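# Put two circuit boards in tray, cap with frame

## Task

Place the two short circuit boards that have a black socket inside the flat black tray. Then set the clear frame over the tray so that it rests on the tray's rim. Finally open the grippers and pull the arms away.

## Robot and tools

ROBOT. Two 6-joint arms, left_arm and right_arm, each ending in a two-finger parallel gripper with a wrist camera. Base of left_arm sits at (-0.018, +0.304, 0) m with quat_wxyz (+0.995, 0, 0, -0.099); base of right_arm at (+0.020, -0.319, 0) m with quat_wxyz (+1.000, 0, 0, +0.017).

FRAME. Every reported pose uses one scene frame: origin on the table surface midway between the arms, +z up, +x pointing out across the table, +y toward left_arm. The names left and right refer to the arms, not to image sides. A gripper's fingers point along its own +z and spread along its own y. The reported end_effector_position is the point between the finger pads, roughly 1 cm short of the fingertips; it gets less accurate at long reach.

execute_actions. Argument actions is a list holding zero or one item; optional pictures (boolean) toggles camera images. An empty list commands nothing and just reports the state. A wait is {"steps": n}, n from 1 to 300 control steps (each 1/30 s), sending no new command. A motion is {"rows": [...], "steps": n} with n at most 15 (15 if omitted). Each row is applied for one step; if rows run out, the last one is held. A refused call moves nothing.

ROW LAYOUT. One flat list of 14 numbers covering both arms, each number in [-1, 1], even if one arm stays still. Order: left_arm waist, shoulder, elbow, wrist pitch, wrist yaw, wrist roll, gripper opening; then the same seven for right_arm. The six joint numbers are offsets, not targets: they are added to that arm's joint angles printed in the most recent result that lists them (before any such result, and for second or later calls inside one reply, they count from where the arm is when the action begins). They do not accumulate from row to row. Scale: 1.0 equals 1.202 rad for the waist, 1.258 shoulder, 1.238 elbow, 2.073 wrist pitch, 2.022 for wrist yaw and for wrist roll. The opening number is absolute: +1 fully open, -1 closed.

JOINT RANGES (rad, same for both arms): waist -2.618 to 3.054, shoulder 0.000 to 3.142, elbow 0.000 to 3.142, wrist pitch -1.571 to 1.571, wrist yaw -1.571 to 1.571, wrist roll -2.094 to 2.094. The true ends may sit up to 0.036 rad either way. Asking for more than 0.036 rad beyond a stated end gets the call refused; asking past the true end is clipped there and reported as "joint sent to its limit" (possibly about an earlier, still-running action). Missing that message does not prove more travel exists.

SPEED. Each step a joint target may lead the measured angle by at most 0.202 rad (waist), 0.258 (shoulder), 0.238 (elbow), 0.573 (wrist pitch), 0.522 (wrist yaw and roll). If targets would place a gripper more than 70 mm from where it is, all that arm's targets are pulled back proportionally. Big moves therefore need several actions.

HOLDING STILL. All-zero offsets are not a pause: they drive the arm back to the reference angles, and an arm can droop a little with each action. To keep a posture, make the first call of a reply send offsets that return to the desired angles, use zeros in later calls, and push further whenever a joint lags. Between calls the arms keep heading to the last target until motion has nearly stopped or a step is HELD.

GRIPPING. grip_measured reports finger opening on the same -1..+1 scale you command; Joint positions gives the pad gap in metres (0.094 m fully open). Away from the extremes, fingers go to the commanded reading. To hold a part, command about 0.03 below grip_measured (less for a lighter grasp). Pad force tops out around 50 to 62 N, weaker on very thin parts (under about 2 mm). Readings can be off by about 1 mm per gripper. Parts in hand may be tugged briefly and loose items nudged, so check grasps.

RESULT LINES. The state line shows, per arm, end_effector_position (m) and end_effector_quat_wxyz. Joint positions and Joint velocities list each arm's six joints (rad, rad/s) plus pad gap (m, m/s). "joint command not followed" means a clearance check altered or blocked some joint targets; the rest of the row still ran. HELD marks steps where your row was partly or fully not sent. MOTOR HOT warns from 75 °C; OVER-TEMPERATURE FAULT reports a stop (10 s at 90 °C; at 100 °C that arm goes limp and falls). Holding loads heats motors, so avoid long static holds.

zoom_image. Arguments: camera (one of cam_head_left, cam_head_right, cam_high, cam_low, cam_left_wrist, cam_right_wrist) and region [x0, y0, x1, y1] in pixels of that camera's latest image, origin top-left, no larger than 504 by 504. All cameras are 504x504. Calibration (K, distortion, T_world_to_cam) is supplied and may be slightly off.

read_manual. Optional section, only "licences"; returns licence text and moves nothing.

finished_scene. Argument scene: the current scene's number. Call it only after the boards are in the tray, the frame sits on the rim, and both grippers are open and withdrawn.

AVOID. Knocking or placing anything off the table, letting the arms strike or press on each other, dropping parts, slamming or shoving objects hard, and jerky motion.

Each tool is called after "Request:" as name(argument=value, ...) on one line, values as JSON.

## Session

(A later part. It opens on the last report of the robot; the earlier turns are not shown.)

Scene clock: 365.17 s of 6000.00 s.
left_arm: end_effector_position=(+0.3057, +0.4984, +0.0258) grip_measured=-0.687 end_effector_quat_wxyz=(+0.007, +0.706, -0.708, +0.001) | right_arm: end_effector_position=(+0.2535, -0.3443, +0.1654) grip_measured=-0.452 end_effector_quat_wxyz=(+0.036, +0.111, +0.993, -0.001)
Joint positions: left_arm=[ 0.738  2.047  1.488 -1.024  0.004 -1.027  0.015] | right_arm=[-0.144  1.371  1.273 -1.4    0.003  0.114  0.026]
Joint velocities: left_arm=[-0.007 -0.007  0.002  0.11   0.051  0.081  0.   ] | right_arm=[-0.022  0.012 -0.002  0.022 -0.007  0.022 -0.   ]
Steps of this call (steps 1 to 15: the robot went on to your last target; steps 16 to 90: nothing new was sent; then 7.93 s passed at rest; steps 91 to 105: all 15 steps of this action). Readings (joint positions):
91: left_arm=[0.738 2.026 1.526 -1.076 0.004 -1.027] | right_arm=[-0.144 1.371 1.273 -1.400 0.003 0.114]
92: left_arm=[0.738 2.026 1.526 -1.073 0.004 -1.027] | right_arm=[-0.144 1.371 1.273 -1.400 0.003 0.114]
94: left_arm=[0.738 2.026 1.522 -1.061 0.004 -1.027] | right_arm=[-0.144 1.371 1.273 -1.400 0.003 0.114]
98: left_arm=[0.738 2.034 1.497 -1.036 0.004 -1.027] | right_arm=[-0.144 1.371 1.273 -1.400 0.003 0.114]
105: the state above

Request:
execute_actions(actions=[], pictures=false)

Request:
execute_actions(actions=[{"rows":[[0,0,0,0,0,0,-0.65,0,0,0,0,0,0,-0.45],[0,0,0,0,0,0,-0.6,0,0,0,0,0,0,-0.45],[0,0,0,0,0,0,-0.55,0,0,0,0,0,0,-0.45],[0,0,0,0,0,0,-0.45,0,0,0,0,0,0,-0.45]],"steps":10}], pictures=false)

Request:
execute_actions(actions=[{"rows":[[0,-0.01,0.02,-0.01,0,0,-0.45,0,0,0,0,0,0,-0.45],[0,-0.02,0.04,-0.02,0,0,-0.45,0,0,0,0,0,0,-0.45],[0,-0.03,0.06,-0.04,0,0,-0.45,0,0,0,0,0,0,-0.45],[0,-0.05,0.09,-0.07,0,0,-0.45,0,0,0,0,0,0,-0.45],[0,-0.07,0.12,-0.1,0,0,-0.45,0,0,0,0,0,0,-0.45]],"steps":15}])

Scene clock: 398.90 s of 6000.00 s.
left_arm: end_effector_position=(+0.3068, +0.4991, +0.0258) grip_measured=-0.687 end_effector_quat_wxyz=(+0.004, +0.706, -0.709, +0.001) | right_arm: end_effector_position=(+0.2535, -0.3443, +0.1654) grip_measured=-0.452 end_effector_quat_wxyz=(+0.036, +0.111, +0.993, -0.001)
Joint positions: left_arm=[ 0.738  2.047  1.488 -1.019  0.004 -1.027  0.015] | right_arm=[-0.144  1.371  1.273 -1.4    0.003  0.114  0.026]
Joint velocities: left_arm=[-0.017 -0.022  0.002  0.007 -0.022  0.022 -0.001] | right_arm=[-0.012 -0.012 -0.017  0.022 -0.051  0.007  0.   ]
Steps of this call (steps 1 to 15: the robot went on to your last target; steps 16 to 90: nothing new was sent; then 30.73 s passed at rest). Readings (joint positions):
1: left_arm=[0.738 2.047 1.488 -1.024 0.004 -1.027] | right_arm=[-0.144 1.371 1.273 -1.400 0.003 0.114]
2: left_arm=[0.738 2.047 1.488 -1.023 0.004 -1.027] | right_arm=[-0.144 1.371 1.273 -1.400 0.003 0.114]
4: left_arm=[0.738 2.047 1.488 -1.021 0.004 -1.027] | right_arm=[-0.144 1.371 1.273 -1.400 0.003 0.114]
8: left_arm=[0.738 2.047 1.488 -1.020 0.004 -1.027] | right_arm=[-0.144 1.371 1.273 -1.400 0.003 0.114]
90: the state above
All arms were judged still, so your last target was given up. Only a new action makes them travel on or press farther. Fingers that are still opening or closing keep moving.

Scene clock: 399.23 s of 6000.00 s.
left_arm: end_effector_position=(+0.3068, +0.4991, +0.0258) grip_measured=-0.452 end_effector_quat_wxyz=(+0.004, +0.706, -0.709, +0.001) | right_arm: end_effector_position=(+0.2535, -0.3443, +0.1654) grip_measured=-0.452 end_effector_quat_wxyz=(+0.036, +0.111, +0.993, -0.001)
Joint positions: left_arm=[ 0.738  2.047  1.488 -1.019  0.004 -1.027  0.026] | right_arm=[-0.144  1.371  1.273 -1.4    0.003  0.114  0.026]
Joint velocities: left_arm=[ 0.007 -0.002  0.007 -0.022 -0.007 -0.007 -0.   ] | right_arm=[-0.022 -0.012 -0.002  0.022 -0.11  -0.022 -0.   ]
Steps of this call (steps 1 to 10: all 10 steps of this action). Readings (joint positions):
1: left_arm=[0.738 2.047 1.488 -1.019 0.004 -1.027] | right_arm=[-0.144 1.371 1.273 -1.400 0.003 0.114]
2: left_arm=[0.738 2.047 1.488 -1.019 0.004 -1.027] | right_arm=[-0.144 1.371 1.273 -1.400 0.003 0.114]
4: left_arm=[0.738 2.047 1.488 -1.019 0.004 -1.027] | right_arm=[-0.144 1.371 1.273 -1.400 0.003 0.114]
8: left_arm=[0.738 2.047 1.488 -1.019 0.004 -1.027] | right_arm=[-0.144 1.371 1.273 -1.400 0.003 0.114]
10: the state above

Scene clock: 399.73 s of 6000.00 s.
left_arm: end_effector_position=(+0.3076, +0.4996, +0.0873) grip_measured=-0.452 end_effector_quat_wxyz=(-0.013, +0.706, -0.708, +0.005) | right_arm: end_effector_position=(+0.2535, -0.3443, +0.1654) grip_measured=-0.452 end_effector_quat_wxyz=(+0.036, +0.111, +0.993, -0.001)
Joint positions: left_arm=[ 0.738  1.968  1.622 -1.198  0.004 -1.027  0.026] | right_arm=[-0.144  1.371  1.273 -1.4    0.003  0.114  0.026]
Joint velocities: left_arm=[-0.002  0.007  0.002 -0.139 -0.007  0.022 -0.   ] | right_arm=[ 0.012  0.002 -0.007  0.007 -0.007 -0.037 -0.001]
Steps of this call (steps 1 to 15: all 15 steps of this action). Readings (joint positions):
1: left_arm=[0.738 2.047 1.488 -1.020 0.004 -1.027] | right_arm=[-0.144 1.371 1.273 -1.400 0.003 0.114]
2: left_arm=[0.738 2.047 1.491 -1.026 0.004 -1.027] | right_arm=[-0.144 1.371 1.273 -1.400 0.003 0.114]
4: left_arm=[0.738 2.047 1.518 -1.062 0.004 -1.027] | right_arm=[-0.144 1.371 1.273 -1.400 0.003 0.114]
8: left_arm=[0.738 2.006 1.601 -1.147 0.004 -1.027] | right_arm=[-0.144 1.371 1.273 -1.400 0.003 0.114]
15: the state above
camera_calibration (this result's frames):
cam_left_wrist: T_world_to_cam=[[0.995477, 0.0949277, -0.00368067, -0.348641], [0.0821455, -0.840681, 0.535264, 0.39565], [0.0477171, -0.533146, -0.844677, 0.420573], [0, 0, 0, 1]] pos_world=[0.294495, 0.589938, 0.142188]
cam_right_wrist: T_world_to_cam=[[-0.366662, -0.929902, -0.0290032, -0.225153], [-0.71488, 0.261653, 0.648448, 0.179503], [-0.595404, 0.258495, -0.760706, 0.474403], [0, 0, 0, 1]] pos_world=[0.32823, -0.378969, 0.237953]

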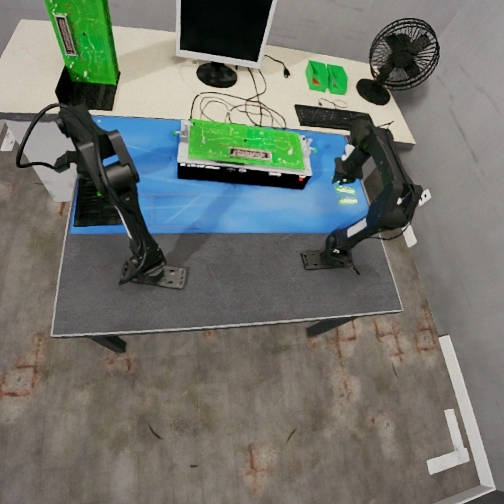

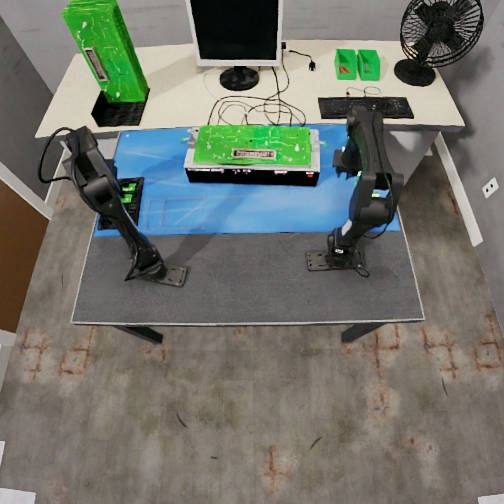

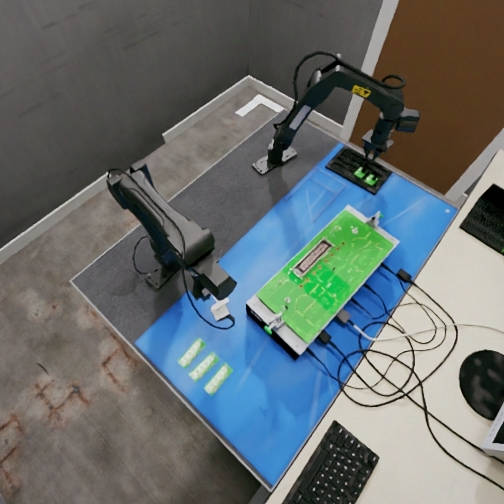

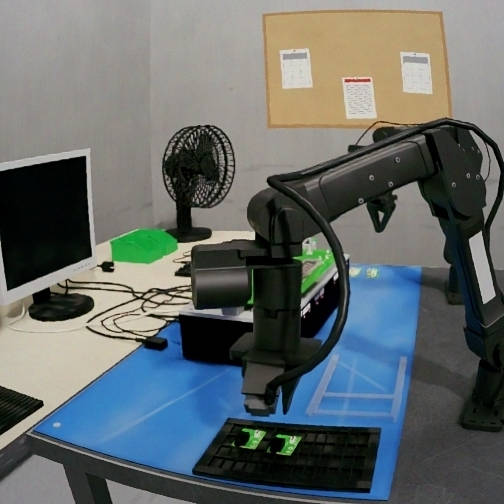

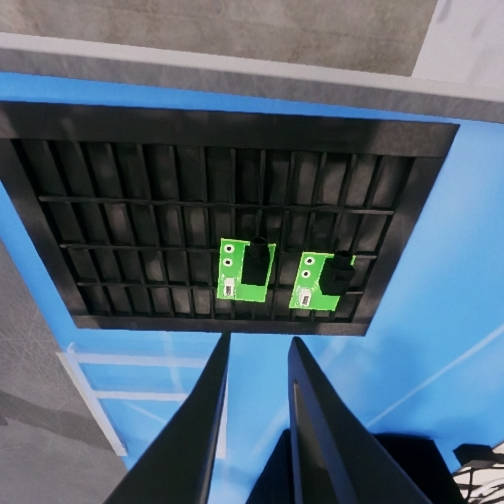

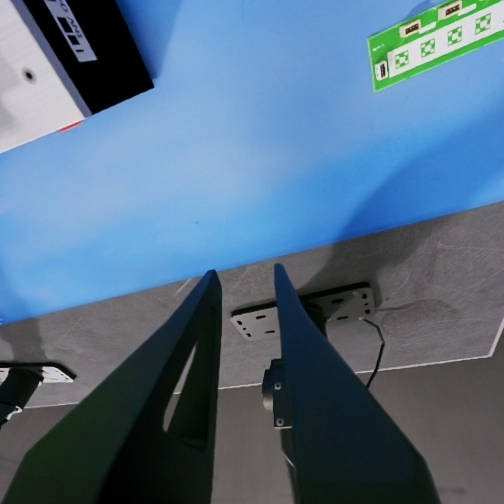

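Request:
execute_actions(actions=[{"rows":[[-0.05,-0.06,-0.05,0,0,0.07,-0.45,0,0,0,0,0,0,-0.45],[-0.1,-0.12,-0.1,0,0,0.14,-0.45,0,0,0,0,0,0,-0.45],[-0.15,-0.18,-0.16,0,0,0.2,-0.45,0,0,0,0,0,0,-0.45],[-0.2,-0.24,-0.22,0,0,0.27,-0.45,0,0,0,0,0,0,-0.45],[-0.25,-0.29,-0.28,0,0,0.34,-0.45,0,0,0,0,0,0,-0.45],[-0.3,-0.34,-0.34,0.02,0,0.4,-0.45,0,0,0,0,0,0,-0.45],[-0.35,-0.38,-0.4,0.03,0,0.47,-0.45,0,0,0,0,0,0,-0.45],[-0.406,-0.4,-0.476,0.045,0,0.533,-0.45,0,0,0,0,0,0,-0.45]],"steps":15}], pictures=false)

Request:
execute_actions(actions=[{"steps":25}])

Scene clock: 411.83 s of 6000.00 s.
left_arm: end_effector_position=(+0.2197, +0.3110, +0.0826) grip_measured=-0.452 end_effector_quat_wxyz=(-0.007, -0.059, +0.998, -0.009) | right_arm: end_effector_position=(+0.2535, -0.3443, +0.1654) grip_measured=-0.452 end_effector_quat_wxyz=(+0.036, +0.111, +0.993, -0.001)
Joint positions: left_arm=[ 0.237  1.471  1.03  -1.143  0.019 -0.079  0.026] | right_arm=[-0.144  1.371  1.273 -1.4    0.003  0.114  0.026]
Joint velocities: left_arm=[ 0.134 -0.002  0.002  0.066 -0.081  0.828  0.001] | right_arm=[ 0.007  0.007 -0.002  0.007 -0.066 -0.007  0.001]
Steps of this call (steps 1 to 30: the robot went on to your last target; steps 31 to 90: nothing new was sent; then 8.60 s passed at rest; steps 91 to 105: all 15 steps of this action). Readings (joint positions):
91: left_arm=[0.734 1.961 1.611 -1.205 0.003 -1.006] | right_arm=[-0.144 1.371 1.273 -1.400 0.003 0.114]
92: left_arm=[0.721 1.939 1.579 -1.189 0.000 -0.962] | right_arm=[-0.144 1.371 1.273 -1.400 0.003 0.114]
94: left_arm=[0.654 1.857 1.474 -1.176 -0.004 -0.845] | right_arm=[-0.144 1.371 1.273 -1.400 0.003 0.114]
98: left_arm=[0.414 1.611 1.218 -1.143 -0.000 -0.525] | right_arm=[-0.144 1.371 1.273 -1.400 0.003 0.114]
105: the state above

Scene clock: 412.67 s of 6000.00 s.
left_arm: end_effector_position=(+0.2249, +0.3138, +0.0826) grip_measured=-0.452 end_effector_quat_wxyz=(+0.004, -0.002, +1.000, -0.006) | right_arm: end_effector_position=(+0.2535, -0.3443, +0.1654) grip_measured=-0.452 end_effector_quat_wxyz=(+0.036, +0.111, +0.993, -0.001)
Joint positions: left_arm=[ 0.243  1.471  1.03  -1.122  0.012  0.041  0.026] | right_arm=[-0.144  1.371  1.273 -1.4    0.003  0.114  0.026]
Joint velocities: left_arm=[ 0.002  0.017 -0.002 -0.007 -0.022 -0.022 -0.001] | right_arm=[-0.017 -0.002  0.007  0.037 -0.022  0.037 -0.   ]
Steps of this call (steps 1 to 25: the robot went on to your last target). Readings (joint positions):
1: left_arm=[0.240 1.471 1.030 -1.140 0.017 -0.055] | right_arm=[-0.144 1.371 1.273 -1.400 0.003 0.114]
2: left_arm=[0.242 1.471 1.030 -1.136 0.016 -0.035] | right_arm=[-0.144 1.371 1.273 -1.400 0.003 0.114]
4: left_arm=[0.243 1.471 1.030 -1.130 0.014 -0.007] | right_arm=[-0.144 1.371 1.273 -1.400 0.003 0.114]
8: left_arm=[0.243 1.471 1.030 -1.125 0.013 0.022] | right_arm=[-0.144 1.371 1.273 -1.400 0.003 0.114]
25: the state above
camera_calibration (this result's frames):
cam_left_wrist: T_world_to_cam=[[0.102429, -0.994591, -0.0172443, 0.295239], [-0.838829, -0.0956797, 0.535922, 0.222066], [-0.534673, -0.0404291, -0.844092, 0.297808], [0, 0, 0, 1]] pos_world=[0.315264, 0.326929, 0.137458]
cam_right_wrist: T_world_to_cam=[[-0.366662, -0.929902, -0.0290032, -0.225153], [-0.71488, 0.261653, 0.648448, 0.179503], [-0.595404, 0.258495, -0.760706, 0.474403], [0, 0, 0, 1]] pos_world=[0.32823, -0.378969, 0.237953]

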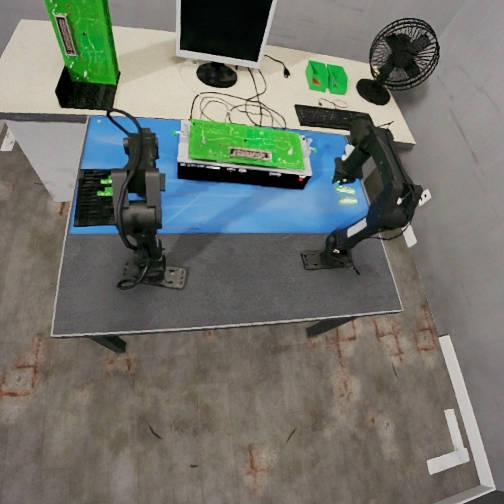

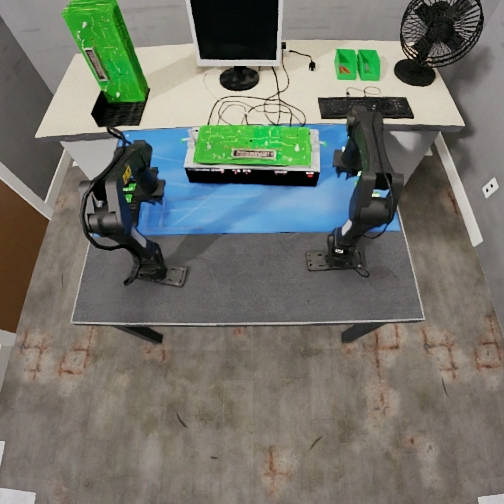

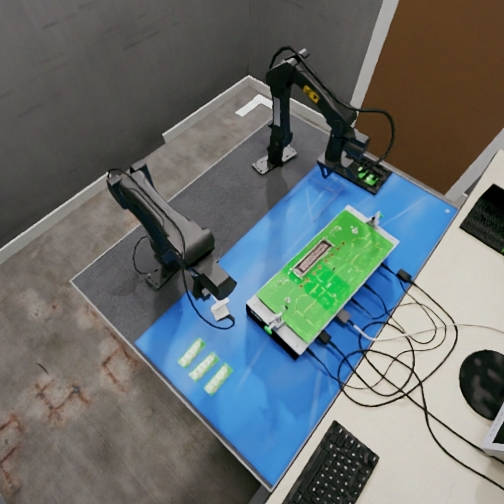

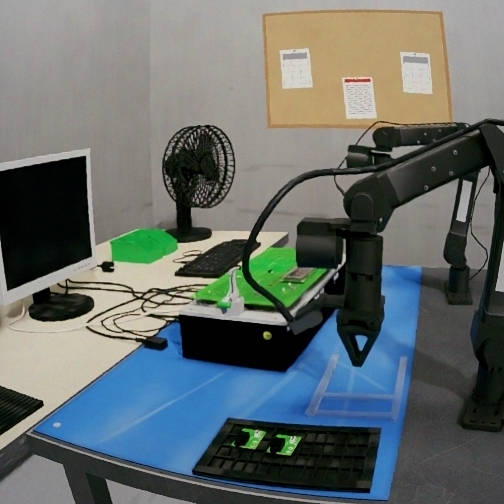

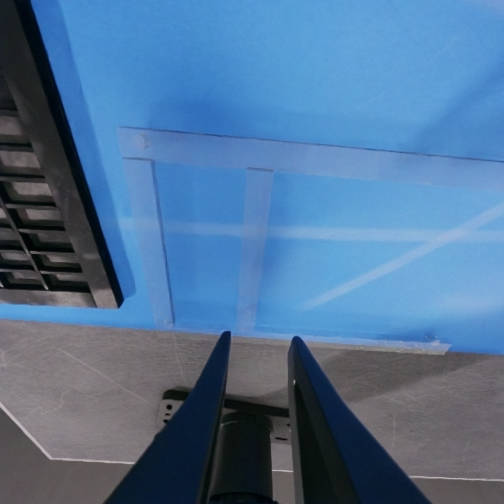

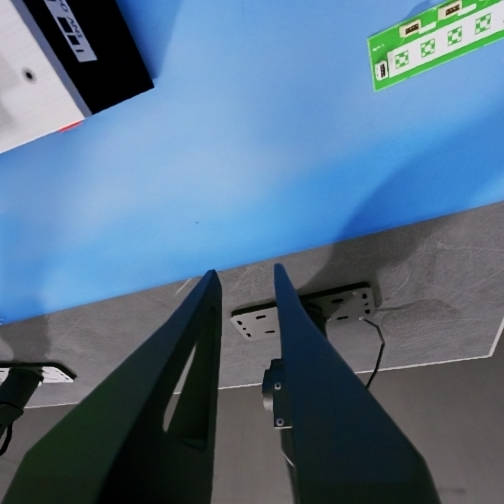

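Request:
execute_actions(actions=[{"rows":[[0.01,0.01,-0.02,0.03,-0.005,0,-0.4,0,0,0,0,0,0,-0.45],[0.022,0.02,-0.04,0.06,-0.005,0,-0.35,0,0,0,0,0,0,-0.45],[0.022,0.03,-0.06,0.08,-0.005,0,-0.35,0,0,0,0,0,0,-0.45],[0.022,0.04,-0.08,0.1,-0.005,0,-0.35,0,0,0,0,0,0,-0.45],[0.022,0.05,-0.1,0.12,-0.005,0,-0.35,0,0,0,0,0,0,-0.45],[0.022,0.06,-0.12,0.14,-0.005,0,-0.35,0,0,0,0,0,0,-0.45],[0.022,0.068,-0.135,0.14,-0.005,0,-0.35,0,0,0,0,0,0,-0.45],[0.022,0.072,-0.148,0.143,-0.005,-0.01,-0.35,0,0,0,0,0,0,-0.45]],"steps":15}], pictures=false)

Request:
execute_actions(actions=[{"steps":20}])

Scene clock: 426.07 s of 6000.00 s.
left_arm: end_effector_position=(+0.2177, +0.3187, +0.0154) grip_measured=-0.352 end_effector_quat_wxyz=(-0.013, -0.016, +1.000, -0.005) | right_arm: end_effector_position=(+0.2535, -0.3443, +0.1654) grip_measured=-0.452 end_effector_quat_wxyz=(+0.036, +0.111, +0.993, -0.001)
Joint positions: left_arm=[ 0.262  1.571  0.84  -0.866  0.009  0.032  0.03 ] | right_arm=[-0.144  1.371  1.273 -1.4    0.003  0.114  0.026]
Joint velocities: left_arm=[ 0.007  0.002  0.007  0.139 -0.007  0.007 -0.001] | right_arm=[-0.007 -0.002 -0.012  0.022  0.022  0.037 -0.001]
Steps of this call (steps 1 to 15: the robot went on to your last target; steps 16 to 90: nothing new was sent; then 9.90 s passed at rest; steps 91 to 105: all 15 steps of this action). Readings (joint positions):
91: left_arm=[0.243 1.471 1.027 -1.116 0.012 0.042] | right_arm=[-0.144 1.371 1.273 -1.400 0.003 0.114]
92: left_arm=[0.245 1.471 1.018 -1.098 0.012 0.042] | right_arm=[-0.144 1.371 1.273 -1.400 0.003 0.114]
94: left_arm=[0.255 1.481 0.984 -1.044 0.011 0.042] | right_arm=[-0.144 1.371 1.273 -1.400 0.003 0.114]
98: left_arm=[0.262 1.540 0.887 -0.925 0.009 0.040] | right_arm=[-0.144 1.371 1.273 -1.400 0.003 0.114]
105: the state above

Scene clock: 426.73 s of 6000.00 s.
left_arm: end_effector_position=(+0.2234, +0.3190, +0.0153) grip_measured=-0.352 end_effector_quat_wxyz=(-0.001, -0.017, +1.000, -0.005) | right_arm: end_effector_position=(+0.2535, -0.3443, +0.1654) grip_measured=-0.452 end_effector_quat_wxyz=(+0.036, +0.111, +0.993, -0.001)
Joint positions: left_arm=[ 0.262  1.571  0.84  -0.843  0.009  0.03   0.03 ] | right_arm=[-0.144  1.371  1.273 -1.4    0.003  0.114  0.026]
Joint velocities: left_arm=[-0.027 -0.002  0.002  0.066  0.007  0.095  0.   ] | right_arm=[ 0.012 -0.017  0.002 -0.037  0.037  0.007 -0.   ]
Steps of this call (steps 1 to 20: the robot went on to your last target). Readings (joint positions):
1: left_arm=[0.262 1.571 0.840 -0.861 0.009 0.032] | right_arm=[-0.144 1.371 1.273 -1.400 0.003 0.114]
2: left_arm=[0.262 1.571 0.840 -0.856 0.009 0.032] | right_arm=[-0.144 1.371 1.273 -1.400 0.003 0.114]
4: left_arm=[0.262 1.571 0.840 -0.851 0.009 0.031] | right_arm=[-0.144 1.371 1.273 -1.400 0.003 0.114]
8: left_arm=[0.262 1.571 0.840 -0.845 0.009 0.031] | right_arm=[-0.144 1.371 1.273 -1.400 0.003 0.114]
20: the state above
camera_calibration (this result's frames):
cam_left_wrist: T_world_to_cam=[[0.132527, -0.990958, -0.0209471, 0.291558], [-0.829582, -0.122461, 0.544791, 0.26371], [-0.542431, -0.0548219, -0.83831, 0.246681], [0, 0, 0, 1]] pos_world=[0.313937, 0.33474, 0.069236]
cam_right_wrist: T_world_to_cam=[[-0.366662, -0.929902, -0.0290032, -0.225153], [-0.71488, 0.261653, 0.648448, 0.179503], [-0.595404, 0.258495, -0.760706, 0.474403], [0, 0, 0, 1]] pos_world=[0.32823, -0.378969, 0.237953]

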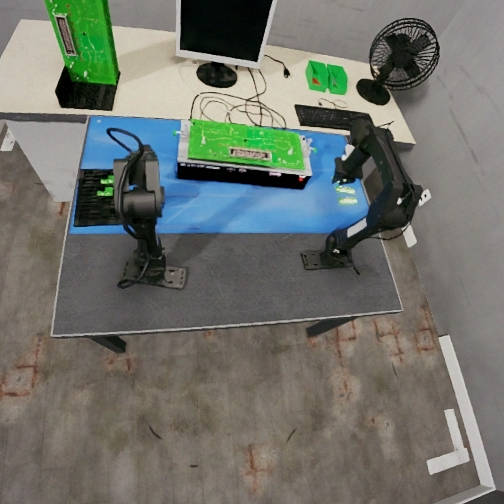

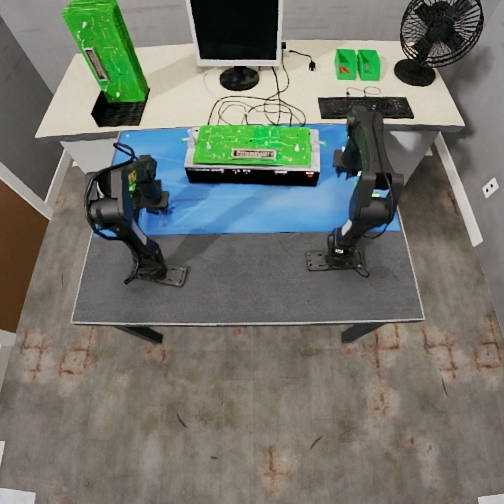

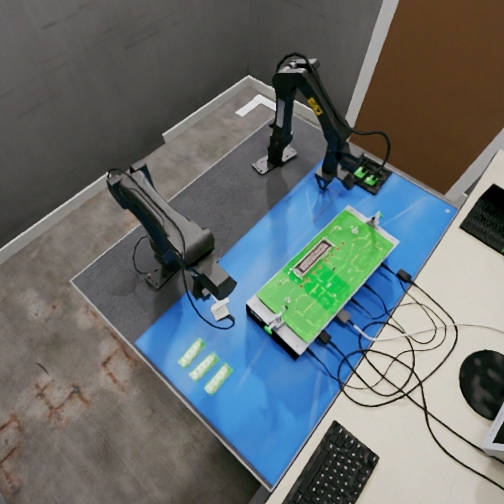

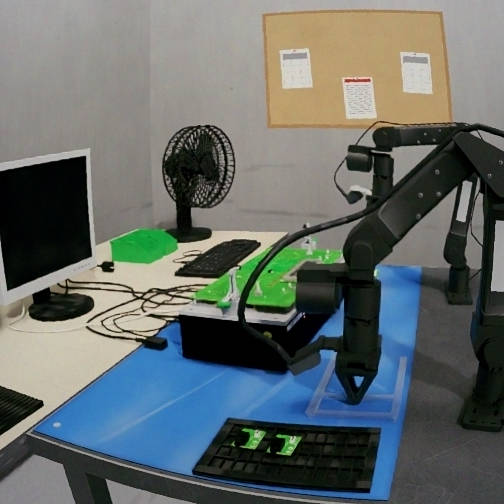

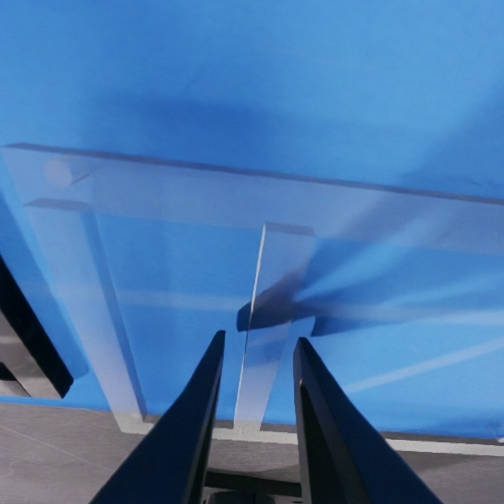

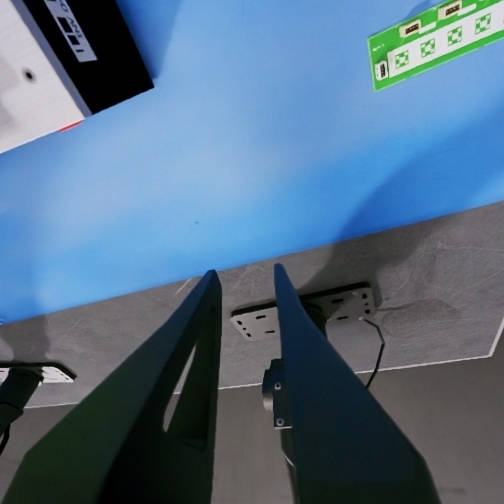

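Request:
execute_actions(actions=[{"rows":[[-0.012,0.006,0,0.01,0,0.02,-0.35,0,0,0,0,0,0,-0.45],[-0.012,0.006,0,0.01,0,0.02,-0.35,0,0,0,0,0,0,-0.45],[-0.012,0.006,0,0.01,0,0.02,-0.35,0,0,0,0,0,0,-0.45],[-0.012,0.006,0,0.01,0,0.02,-0.35,0,0,0,0,0,0,-0.45],[-0.012,0.006,0,0.01,0,0.02,-0.45,0,0,0,0,0,0,-0.45],[-0.012,0.006,0,0.01,0,0.02,-0.52,0,0,0,0,0,0,-0.45],[-0.012,0.006,0,0.01,0,0.02,-0.58,0,0,0,0,0,0,-0.45],[-0.012,0.006,0,0.01,0,0.02,-0.63,0,0,0,0,0,0,-0.45],[-0.012,0.006,0,0.01,0,0.02,-0.68,0,0,0,0,0,0,-0.45],[-0.012,0.006,0,0.01,0,0.02,-0.72,0,0,0,0,0,0,-0.45],[-0.012,0.006,0,0.01,0,0.02,-0.76,0,0,0,0,0,0,-0.45],[-0.012,0.006,0,0.01,0,0.02,-0.8,0,0,0,0,0,0,-0.45]],"steps":15}])

Scene clock: 436.47 s of 6000.00 s.
left_arm: end_effector_position=(+0.2245, +0.3176, +0.0153) grip_measured=-0.722 end_effector_quat_wxyz=(+0.001, +0.001, +1.000, -0.005) | right_arm: end_effector_position=(+0.2535, -0.3443, +0.1654) grip_measured=-0.452 end_effector_quat_wxyz=(+0.036, +0.111, +0.993, -0.001)
Joint positions: left_arm=[ 0.256  1.571  0.84  -0.839  0.009  0.06   0.013] | right_arm=[-0.144  1.371  1.273 -1.4    0.003  0.114  0.026]
Joint velocities: left_arm=[ 0.002  0.002 -0.002 -0.066 -0.022 -0.022 -0.   ] | right_arm=[-0.012 -0.012 -0.017  0.066 -0.007 -0.066 -0.001]
Steps of this call (steps 1 to 15: the robot went on to your last target; steps 16 to 90: nothing new was sent; then 6.23 s passed at rest; steps 91 to 105: all 15 steps of this action). Readings (joint positions):
91: left_arm=[0.261 1.571 0.840 -0.842 0.009 0.035] | right_arm=[-0.144 1.371 1.273 -1.400 0.003 0.114]
92: left_arm=[0.260 1.571 0.840 -0.842 0.009 0.040] | right_arm=[-0.144 1.371 1.273 -1.400 0.003 0.114]
94: left_arm=[0.257 1.571 0.840 -0.841 0.009 0.048] | right_arm=[-0.144 1.371 1.273 -1.400 0.003 0.114]
98: left_arm=[0.256 1.571 0.840 -0.839 0.009 0.056] | right_arm=[-0.144 1.371 1.273 -1.400 0.003 0.114]
105: the state above
camera_calibration (this result's frames):
cam_left_wrist: T_world_to_cam=[[0.0966292, -0.995106, -0.0206784, 0.299383], [-0.835902, -0.0924127, 0.541043, 0.256406], [-0.540306, -0.0349954, -0.84074, 0.240477], [0, 0, 0, 1]] pos_world=[0.315333, 0.330028, 0.069643]
cam_right_wrist: T_world_to_cam=[[-0.366662, -0.929902, -0.0290032, -0.225153], [-0.71488, 0.261653, 0.648448, 0.179503], [-0.595404, 0.258495, -0.760706, 0.474403], [0, 0, 0, 1]] pos_world=[0.32823, -0.378969, 0.237953]

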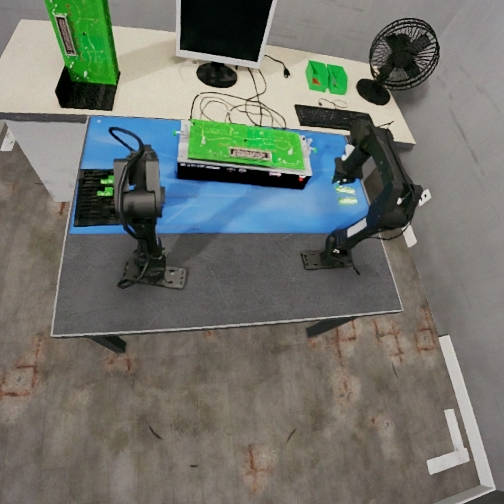

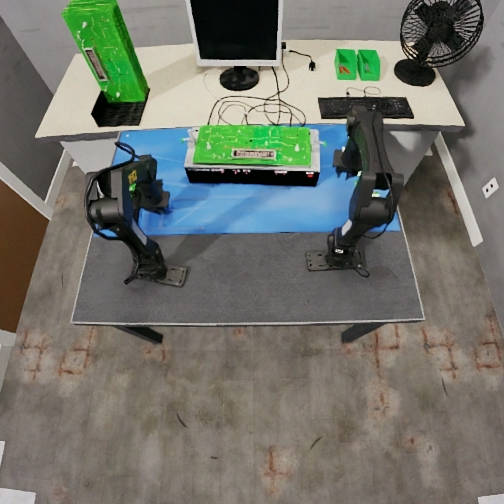

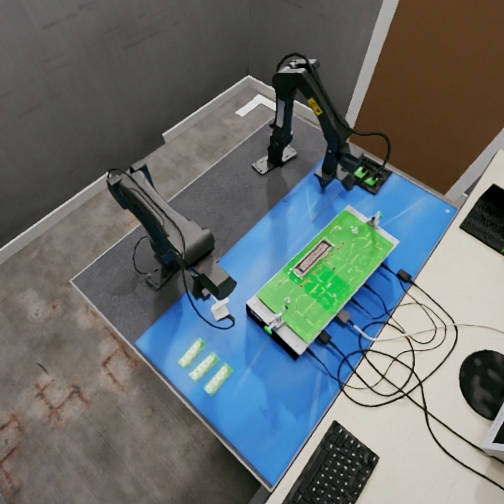

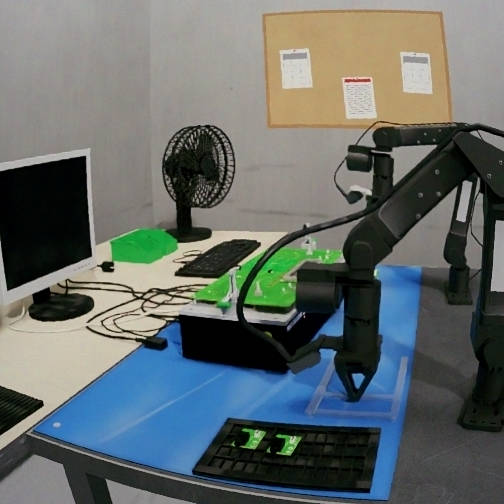

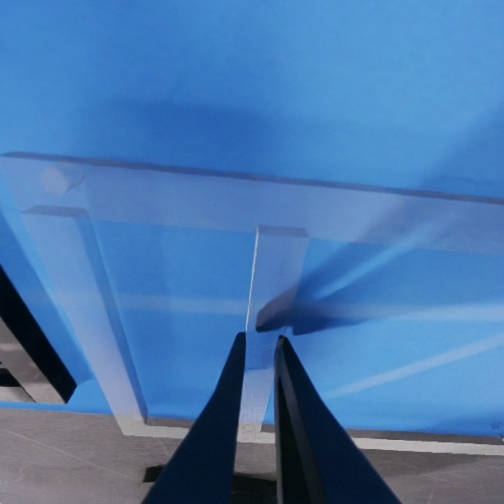

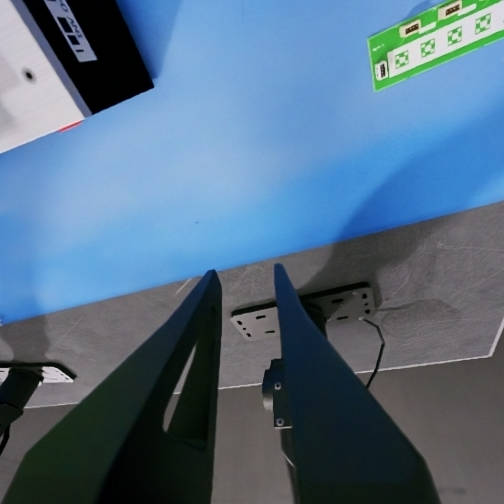

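Request:
execute_actions(actions=[{"rows":[[0,-0.01,0.02,-0.01,0,0,-0.77,0,0,0,0,0,0,-0.45],[0,-0.015,0.03,-0.02,0,0,-0.77,0,0,0,0,0,0,-0.45],[0,-0.02,0.045,-0.035,0,0,-0.77,0,0,0,0,0,0,-0.45],[0,-0.03,0.06,-0.05,0,0,-0.77,0,0,0,0,0,0,-0.45],[0,-0.04,0.08,-0.07,0,0,-0.77,0,0,0,0,0,0,-0.45],[0,-0.05,0.1,-0.09,0,0,-0.77,0,0,0,0,0,0,-0.45],[0,-0.06,0.12,-0.11,0,0,-0.77,0,0,0,0,0,0,-0.45],[0,-0.07,0.14,-0.13,0,0,-0.77,0,0,0,0,0,0,-0.45],[0,-0.085,0.165,-0.145,0,0,-0.77,0,0,0,0,0,0,-0.45]],"steps":15}], pictures=false)

Request:
execute_actions(actions=[{"rows":[[0.03,0,0,0,0,0,-0.77,0,0,0,0,0,0,-0.45],[0.06,0,0,0,0,0,-0.77,0,0,0,0,0,0,-0.45],[0.1,0,0,0,0,0,-0.77,0,0,0,0,0,0,-0.45],[0.14,0,0,0,0,0,-0.77,0,0,0,0,0,0,-0.45],[0.18,0,0,0,0,0,-0.77,0,0,0,0,0,0,-0.45],[0.22,0,0,0,0,0,-0.77,0,0,0,0,0,0,-0.45],[0.26,0,0,0,0,-0.03,-0.77,0,0,0,0,0,0,-0.45],[0.3,0,0,0,0,-0.06,-0.77,0,0,0,0,0,0,-0.45],[0.34,0,0,0,0,-0.09,-0.77,0,0,0,0,0,0,-0.45],[0.38,0,0,0,0,-0.12,-0.77,0,0,0,0,0,0,-0.45],[0.42,0,0,0,0,-0.15,-0.77,0,0,0,0,0,0,-0.45],[0.45,0,0,0,0,-0.18,-0.77,0,0,0,0,0,0,-0.45],[0.48,0,0,0,0,-0.21,-0.77,0,0,0,0,0,0,-0.45],[0.5,0,0,0,0,-0.24,-0.77,0,0,0,0,0,0,-0.45],[0.51,0,0,0,0,-0.27,-0.77,0,0,0,0,0,0,-0.45]],"steps":15}], pictures=false)

Request:
execute_actions(actions=[{"steps":12}], pictures=false)

Scene clock: 455.13 s of 6000.00 s.
left_arm: end_effector_position=(+0.2330, +0.3181, +0.0812) grip_measured=-0.722 end_effector_quat_wxyz=(+0.019, +0.001, +1.000, -0.004) | right_arm: end_effector_position=(+0.2535, -0.3443, +0.1654) grip_measured=-0.452 end_effector_quat_wxyz=(+0.036, +0.111, +0.993, -0.001)
Joint positions: left_arm=[ 0.256  1.477  1.029 -1.086  0.009  0.061  0.013] | right_arm=[-0.144  1.371  1.273 -1.4    0.003  0.114  0.026]
Joint velocities: left_arm=[ 0.007  0.002  0.007 -0.3    0.037  0.051 -0.   ] | right_arm=[-0.012  0.002  0.002 -0.037  0.022 -0.007 -0.001]
Steps of this call (steps 1 to 15: the robot went on to your last target; steps 16 to 90: nothing new was sent; then 15.17 s passed at rest; steps 91 to 105: all 15 steps of this action). Readings (joint positions):
91: left_arm=[0.256 1.571 0.840 -0.839 0.009 0.061] | right_arm=[-0.144 1.371 1.273 -1.400 0.003 0.114]
92: left_arm=[0.256 1.571 0.841 -0.844 0.009 0.061] | right_arm=[-0.144 1.371 1.273 -1.400 0.003 0.114]
94: left_arm=[0.256 1.571 0.856 -0.873 0.009 0.061] | right_arm=[-0.144 1.371 1.273 -1.400 0.003 0.114]
98: left_arm=[0.256 1.547 0.936 -0.977 0.009 0.061] | right_arm=[-0.144 1.371 1.273 -1.400 0.003 0.114]
105: the state above

Scene clock: 455.63 s of 6000.00 s.
left_arm: end_effector_position=(+0.1827, +0.4522, +0.0805) grip_measured=-0.723 end_effector_quat_wxyz=(+0.015, -0.433, +0.901, -0.001) | right_arm: end_effector_position=(+0.2535, -0.3443, +0.1654) grip_measured=-0.452 end_effector_quat_wxyz=(+0.036, +0.111, +0.993, -0.001)
Joint positions: left_arm=[ 0.836  1.477  1.027 -1.091  0.008 -0.257  0.013] | right_arm=[-0.144  1.371  1.273 -1.4    0.003  0.114  0.026]
Joint velocities: left_arm=[ 0.75  -0.037  0.012 -0.051  0.022 -1.516  0.   ] | right_arm=[-0.007  0.027  0.002  0.022  0.007 -0.037 -0.   ]
Steps of this call (steps 1 to 15: all 15 steps of this action). Readings (joint positions):
1: left_arm=[0.259 1.477 1.028 -1.091 0.010 0.061] | right_arm=[-0.144 1.371 1.273 -1.400 0.003 0.114]
2: left_arm=[0.271 1.477 1.027 -1.092 0.012 0.061] | right_arm=[-0.144 1.371 1.273 -1.400 0.003 0.114]
4: left_arm=[0.329 1.477 1.027 -1.092 0.017 0.061] | right_arm=[-0.144 1.371 1.273 -1.400 0.003 0.114]
8: left_arm=[0.529 1.477 1.027 -1.091 0.015 0.035] | right_arm=[-0.144 1.371 1.273 -1.400 0.003 0.114]
15: the state above

Scene clock: 456.03 s of 6000.00 s.
left_arm: end_effector_position=(+0.1770, +0.4597, +0.0805) grip_measured=-0.723 end_effector_quat_wxyz=(+0.015, -0.538, +0.843, -0.001) | right_arm: end_effector_position=(+0.2535, -0.3443, +0.1654) grip_measured=-0.452 end_effector_quat_wxyz=(+0.036, +0.111, +0.993, -0.001)
Joint positions: left_arm=[ 0.872  1.477  1.027 -1.091  0.005 -0.462  0.013] | right_arm=[-0.144  1.371  1.273 -1.4    0.003  0.114  0.026]
Joint velocities: left_arm=[-0.012  0.012 -0.007  0.022 -0.007 -0.095 -0.   ] | right_arm=[-0.017 -0.032 -0.012 -0.037  0.007 -0.037 -0.   ]
Steps of this call (steps 1 to 12: the robot went on to your last target). Readings (joint positions):
1: left_arm=[0.857 1.477 1.027 -1.091 0.005 -0.302] | right_arm=[-0.144 1.371 1.273 -1.400 0.003 0.114]
2: left_arm=[0.868 1.477 1.027 -1.091 0.004 -0.338] | right_arm=[-0.144 1.371 1.273 -1.400 0.003 0.114]
4: left_arm=[0.872 1.477 1.027 -1.091 0.004 -0.389] | right_arm=[-0.144 1.371 1.273 -1.400 0.003 0.114]
8: left_arm=[0.872 1.477 1.027 -1.091 0.005 -0.441] | right_arm=[-0.144 1.371 1.273 -1.400 0.003 0.114]
12: the state above

Request:
execute_actions(actions=[{"rows":[[0,0.02,0.03,0,0,-0.03,-0.77,0,0,0,0,0,0,-0.45],[0,0.04,0.05,0,0,-0.05,-0.77,0,0,0,0,0,0,-0.45],[0,0.06,0.075,0,0,-0.07,-0.77,0,0,0,0,0,0,-0.45],[0,0.08,0.1,0,0,-0.09,-0.77,0,0,0,0,0,0,-0.45],[0,0.1,0.12,0,0,-0.11,-0.77,0,0,0,0,0,0,-0.45],[0,0.12,0.14,0,0,-0.13,-0.77,0,0,0,0,0,0,-0.45],[0,0.14,0.16,0,0,-0.15,-0.77,0,0,0,0,0,0,-0.45],[0,0.16,0.18,0,0,-0.17,-0.77,0,0,0,0,0,0,-0.45],[0,0.18,0.2,0,0,-0.19,-0.77,0,0,0,0,0,0,-0.45],[0,0.2,0.22,0,0,-0.21,-0.77,0,0,0,0,0,0,-0.45],[0,0.22,0.24,0,0,-0.23,-0.77,0,0,0,0,0,0,-0.45],[-0.008,0.235,0.25,-0.008,0,-0.25,-0.77,0,0,0,0,0,0,-0.45]],"steps":15}], pictures=false)

Request:
execute_actions(actions=[{"steps":20}])

Scene clock: 467.83 s of 6000.00 s.
left_arm: end_effector_position=(+0.2335, +0.5048, +0.0718) grip_measured=-0.723 end_effector_quat_wxyz=(-0.004, +0.700, -0.714, +0.003) | right_arm: end_effector_position=(+0.2535, -0.3443, +0.1654) grip_measured=-0.452 end_effector_quat_wxyz=(+0.036, +0.111, +0.993, -0.001)
Joint positions: left_arm=[ 0.872  1.775  1.308 -1.094  0.005 -0.877  0.013] | right_arm=[-0.144  1.371  1.273 -1.4    0.003  0.114  0.026]
Joint velocities: left_arm=[ 0.007  0.154  0.012 -0.037 -0.066 -0.637  0.   ] | right_arm=[ 0.007 -0.007 -0.007 -0.007  0.007  0.051 -0.001]
Steps of this call (steps 1 to 30: the robot went on to your last target; steps 31 to 90: nothing new was sent; then 8.30 s passed at rest; steps 91 to 105: all 15 steps of this action). Readings (joint positions):
91: left_arm=[0.872 1.479 1.028 -1.092 0.005 -0.481] | right_arm=[-0.144 1.371 1.273 -1.400 0.003 0.114]
92: left_arm=[0.872 1.487 1.035 -1.096 0.005 -0.494] | right_arm=[-0.144 1.371 1.273 -1.400 0.003 0.114]
94: left_arm=[0.872 1.526 1.073 -1.106 0.005 -0.535] | right_arm=[-0.144 1.371 1.273 -1.400 0.003 0.114]
98: left_arm=[0.872 1.633 1.182 -1.103 0.005 -0.655] | right_arm=[-0.144 1.371 1.273 -1.400 0.003 0.114]
105: the state above

Scene clock: 468.50 s of 6000.00 s.
left_arm: end_effector_position=(+0.2327, +0.5042, +0.0703) grip_measured=-0.723 end_effector_quat_wxyz=(-0.000, +0.728, -0.686, +0.003) | right_arm: end_effector_position=(+0.2535, -0.3443, +0.1654) grip_measured=-0.452 end_effector_quat_wxyz=(+0.036, +0.111, +0.993, -0.001)
Joint positions: left_arm=[ 0.872  1.78   1.308 -1.097  0.005 -0.957  0.013] | right_arm=[-0.144  1.371  1.273 -1.4    0.003  0.114  0.026]
Joint velocities: left_arm=[ 0.002 -0.012  0.007 -0.022  0.037  0.007  0.   ] | right_arm=[-0.007 -0.007  0.007 -0.022 -0.007 -0.066 -0.001]
Steps of this call (steps 1 to 20: the robot went on to your last target). Readings (joint positions):
1: left_arm=[0.872 1.779 1.308 -1.094 0.005 -0.893] | right_arm=[-0.144 1.371 1.273 -1.400 0.003 0.114]
2: left_arm=[0.872 1.780 1.308 -1.095 0.005 -0.906] | right_arm=[-0.144 1.371 1.273 -1.400 0.003 0.114]
4: left_arm=[0.872 1.780 1.308 -1.096 0.005 -0.925] | right_arm=[-0.144 1.371 1.273 -1.400 0.003 0.114]
8: left_arm=[0.872 1.780 1.308 -1.097 0.005 -0.944] | right_arm=[-0.144 1.371 1.273 -1.400 0.003 0.114]
20: the state above
camera_calibration (this result's frames):
cam_left_wrist: T_world_to_cam=[[0.987104, 0.157874, -0.0264829, -0.302773], [0.146662, -0.8256, 0.544863, 0.391526], [0.0641556, -0.54172, -0.838107, 0.412309], [0, 0, 0, 1]] pos_world=[0.214994, 0.5944, 0.124213]
cam_right_wrist: T_world_to_cam=[[-0.366662, -0.929902, -0.0290032, -0.225153], [-0.71488, 0.261653, 0.648448, 0.179503], [-0.595404, 0.258495, -0.760706, 0.474403], [0, 0, 0, 1]] pos_world=[0.32823, -0.378969, 0.237953]

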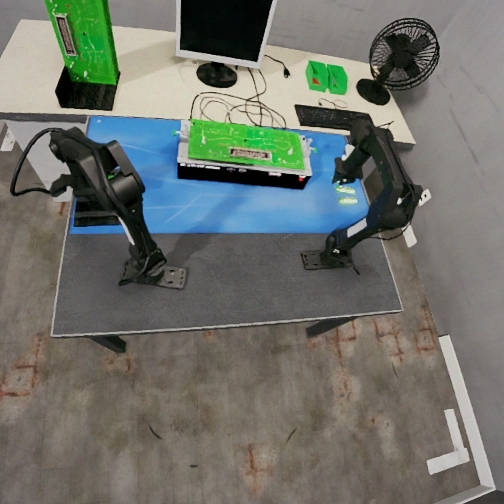

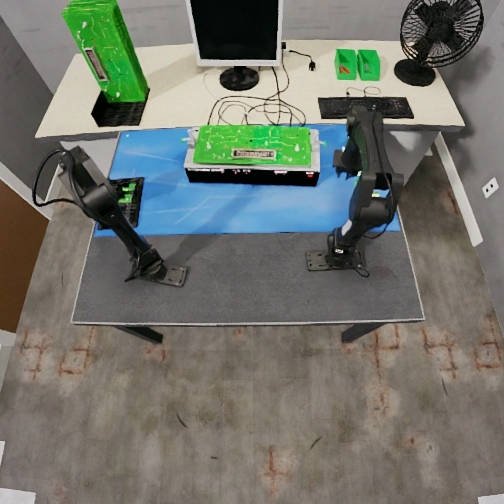

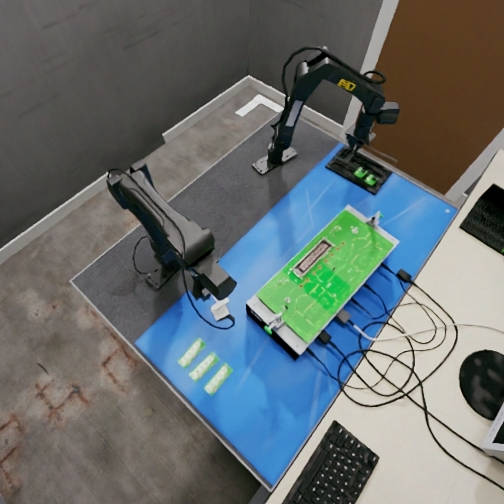

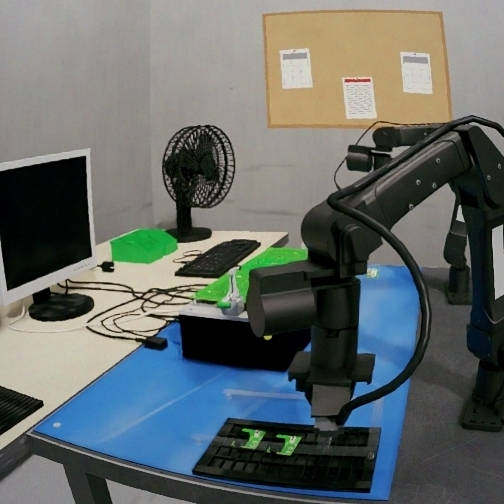

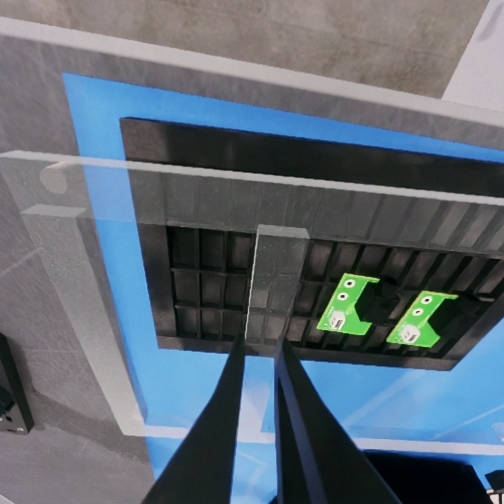

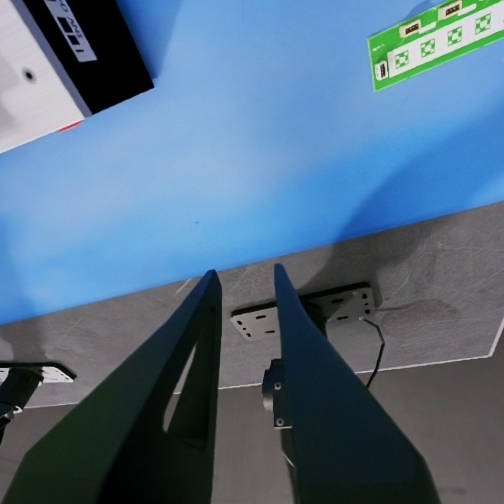

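Request:
execute_actions(actions=[{"rows":[[0,0.005,-0.01,0.015,0,0,-0.77,0,0,0,0,0,0,-0.45],[0,0.01,-0.02,0.03,0,0,-0.77,0,0,0,0,0,0,-0.45],[0,0.013,-0.03,0.04,0,0,-0.77,0,0,0,0,0,0,-0.45],[0,0.017,-0.04,0.05,0,0,-0.77,0,0,0,0,0,0,-0.45],[0,0.02,-0.05,0.06,0,0,-0.77,0,0,0,0,0,0,-0.45],[0,0.024,-0.06,0.07,0,0,-0.77,0,0,0,0,0,0,-0.45],[0,0.028,-0.073,0.07,0,0,-0.77,0,0,0,0,0,0,-0.45]],"steps":15}], pictures=false)

Request:
execute_actions(actions=[{"steps":15}])

Scene clock: 481.97 s of 6000.00 s.
left_arm: end_effector_position=(+0.2299, +0.5019, +0.0340) grip_measured=-0.723 end_effector_quat_wxyz=(+0.009, +0.728, -0.685, +0.001) | right_arm: end_effector_position=(+0.2535, -0.3443, +0.1654) grip_measured=-0.452 end_effector_quat_wxyz=(+0.036, +0.111, +0.993, -0.001)
Joint positions: left_arm=[ 0.872  1.825  1.213 -0.976  0.005 -0.958  0.013] | right_arm=[-0.144  1.371  1.273 -1.4    0.003  0.114  0.026]
Joint velocities: left_arm=[-0.002 -0.002 -0.007  0.125  0.066  0.037 -0.001] | right_arm=[ 0.017 -0.002  0.007 -0.007 -0.066  0.066 -0.001]
Steps of this call (steps 1 to 15: the robot went on to your last target; steps 16 to 90: nothing new was sent; then 9.97 s passed at rest; steps 91 to 105: all 15 steps of this action). Readings (joint positions):
91: left_arm=[0.872 1.780 1.306 -1.095 0.005 -0.958] | right_arm=[-0.144 1.371 1.273 -1.400 0.003 0.114]
92: left_arm=[0.872 1.780 1.302 -1.087 0.005 -0.958] | right_arm=[-0.144 1.371 1.273 -1.400 0.003 0.114]
94: left_arm=[0.872 1.782 1.285 -1.061 0.005 -0.958] | right_arm=[-0.144 1.371 1.273 -1.400 0.003 0.114]
98: left_arm=[0.872 1.805 1.236 -1.003 0.005 -0.958] | right_arm=[-0.144 1.371 1.273 -1.400 0.003 0.114]
105: the state above

Scene clock: 482.47 s of 6000.00 s.
left_arm: end_effector_position=(+0.2320, +0.5036, +0.0340) grip_measured=-0.723 end_effector_quat_wxyz=(+0.004, +0.728, -0.685, +0.002) | right_arm: end_effector_position=(+0.2535, -0.3443, +0.1654) grip_measured=-0.452 end_effector_quat_wxyz=(+0.036, +0.111, +0.993, -0.001)
Joint positions: left_arm=[ 0.872  1.825  1.213 -0.966  0.005 -0.958  0.013] | right_arm=[-0.144  1.371  1.273 -1.4    0.003  0.114  0.026]
Joint velocities: left_arm=[-0.002  0.007 -0.002  0.037  0.037 -0.007 -0.001] | right_arm=[-0.017  0.012  0.017 -0.037 -0.066 -0.051 -0.001]
Steps of this call (steps 1 to 15: the robot went on to your last target). Readings (joint positions):
1: left_arm=[0.872 1.825 1.213 -0.974 0.005 -0.958] | right_arm=[-0.144 1.371 1.273 -1.400 0.003 0.114]
2: left_arm=[0.872 1.825 1.213 -0.972 0.005 -0.958] | right_arm=[-0.144 1.371 1.273 -1.400 0.003 0.114]
4: left_arm=[0.872 1.825 1.213 -0.969 0.005 -0.958] | right_arm=[-0.144 1.371 1.273 -1.400 0.003 0.114]
8: left_arm=[0.872 1.825 1.213 -0.966 0.005 -0.958] | right_arm=[-0.144 1.371 1.273 -1.400 0.003 0.114]
15: the state above
camera_calibration (this result's frames):
cam_left_wrist: T_world_to_cam=[[0.986725, 0.158846, -0.0337914, -0.303018], [0.151193, -0.822567, 0.548201, 0.408222], [0.0592838, -0.546033, -0.835664, 0.384801], [0, 0, 0, 1]] pos_world=[0.214462, 0.594037, 0.087537]
cam_right_wrist: T_world_to_cam=[[-0.366662, -0.929902, -0.0290032, -0.225153], [-0.71488, 0.261653, 0.648448, 0.179503], [-0.595404, 0.258495, -0.760706, 0.474403], [0, 0, 0, 1]] pos_world=[0.32823, -0.378969, 0.237953]

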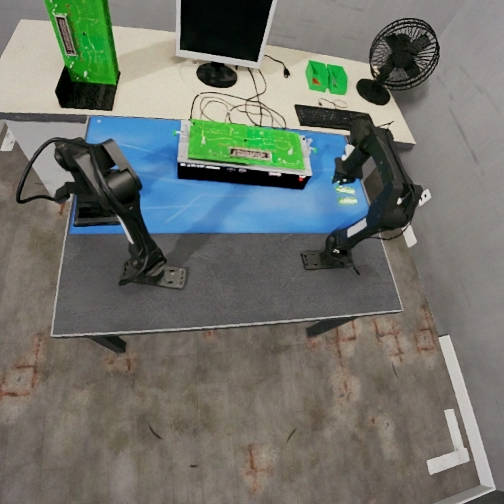

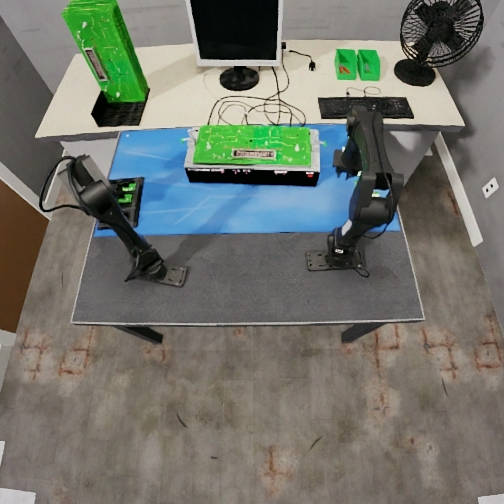

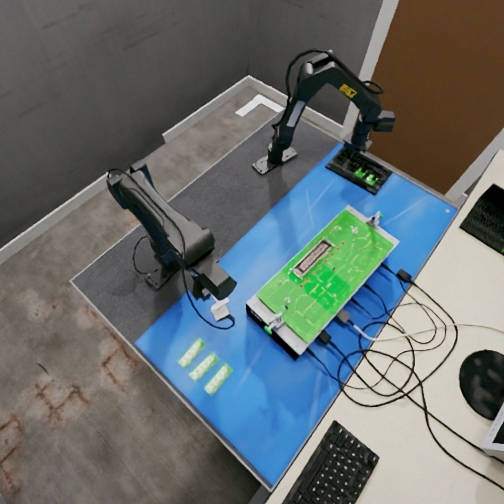

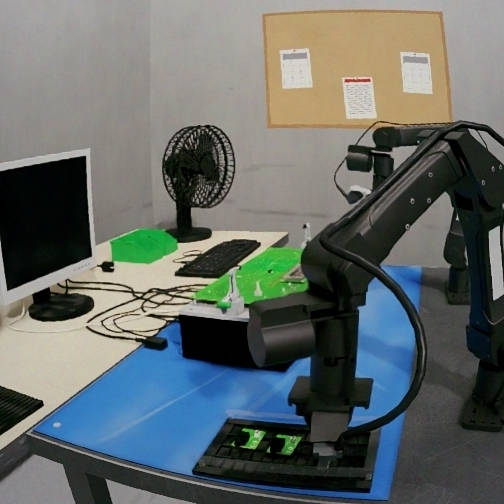

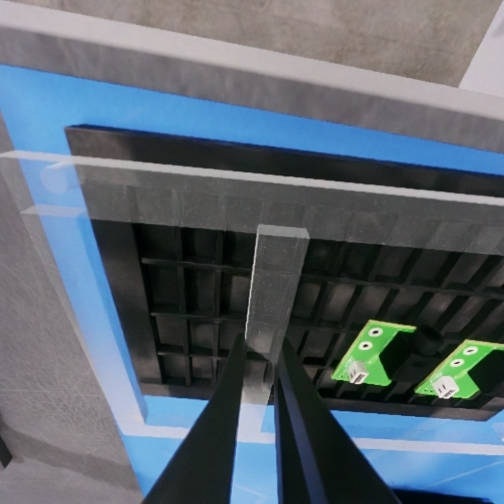

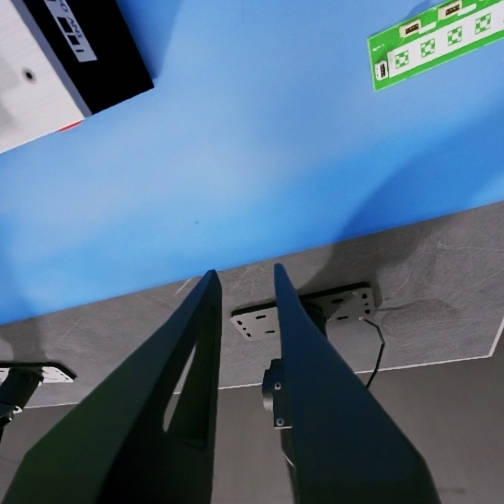

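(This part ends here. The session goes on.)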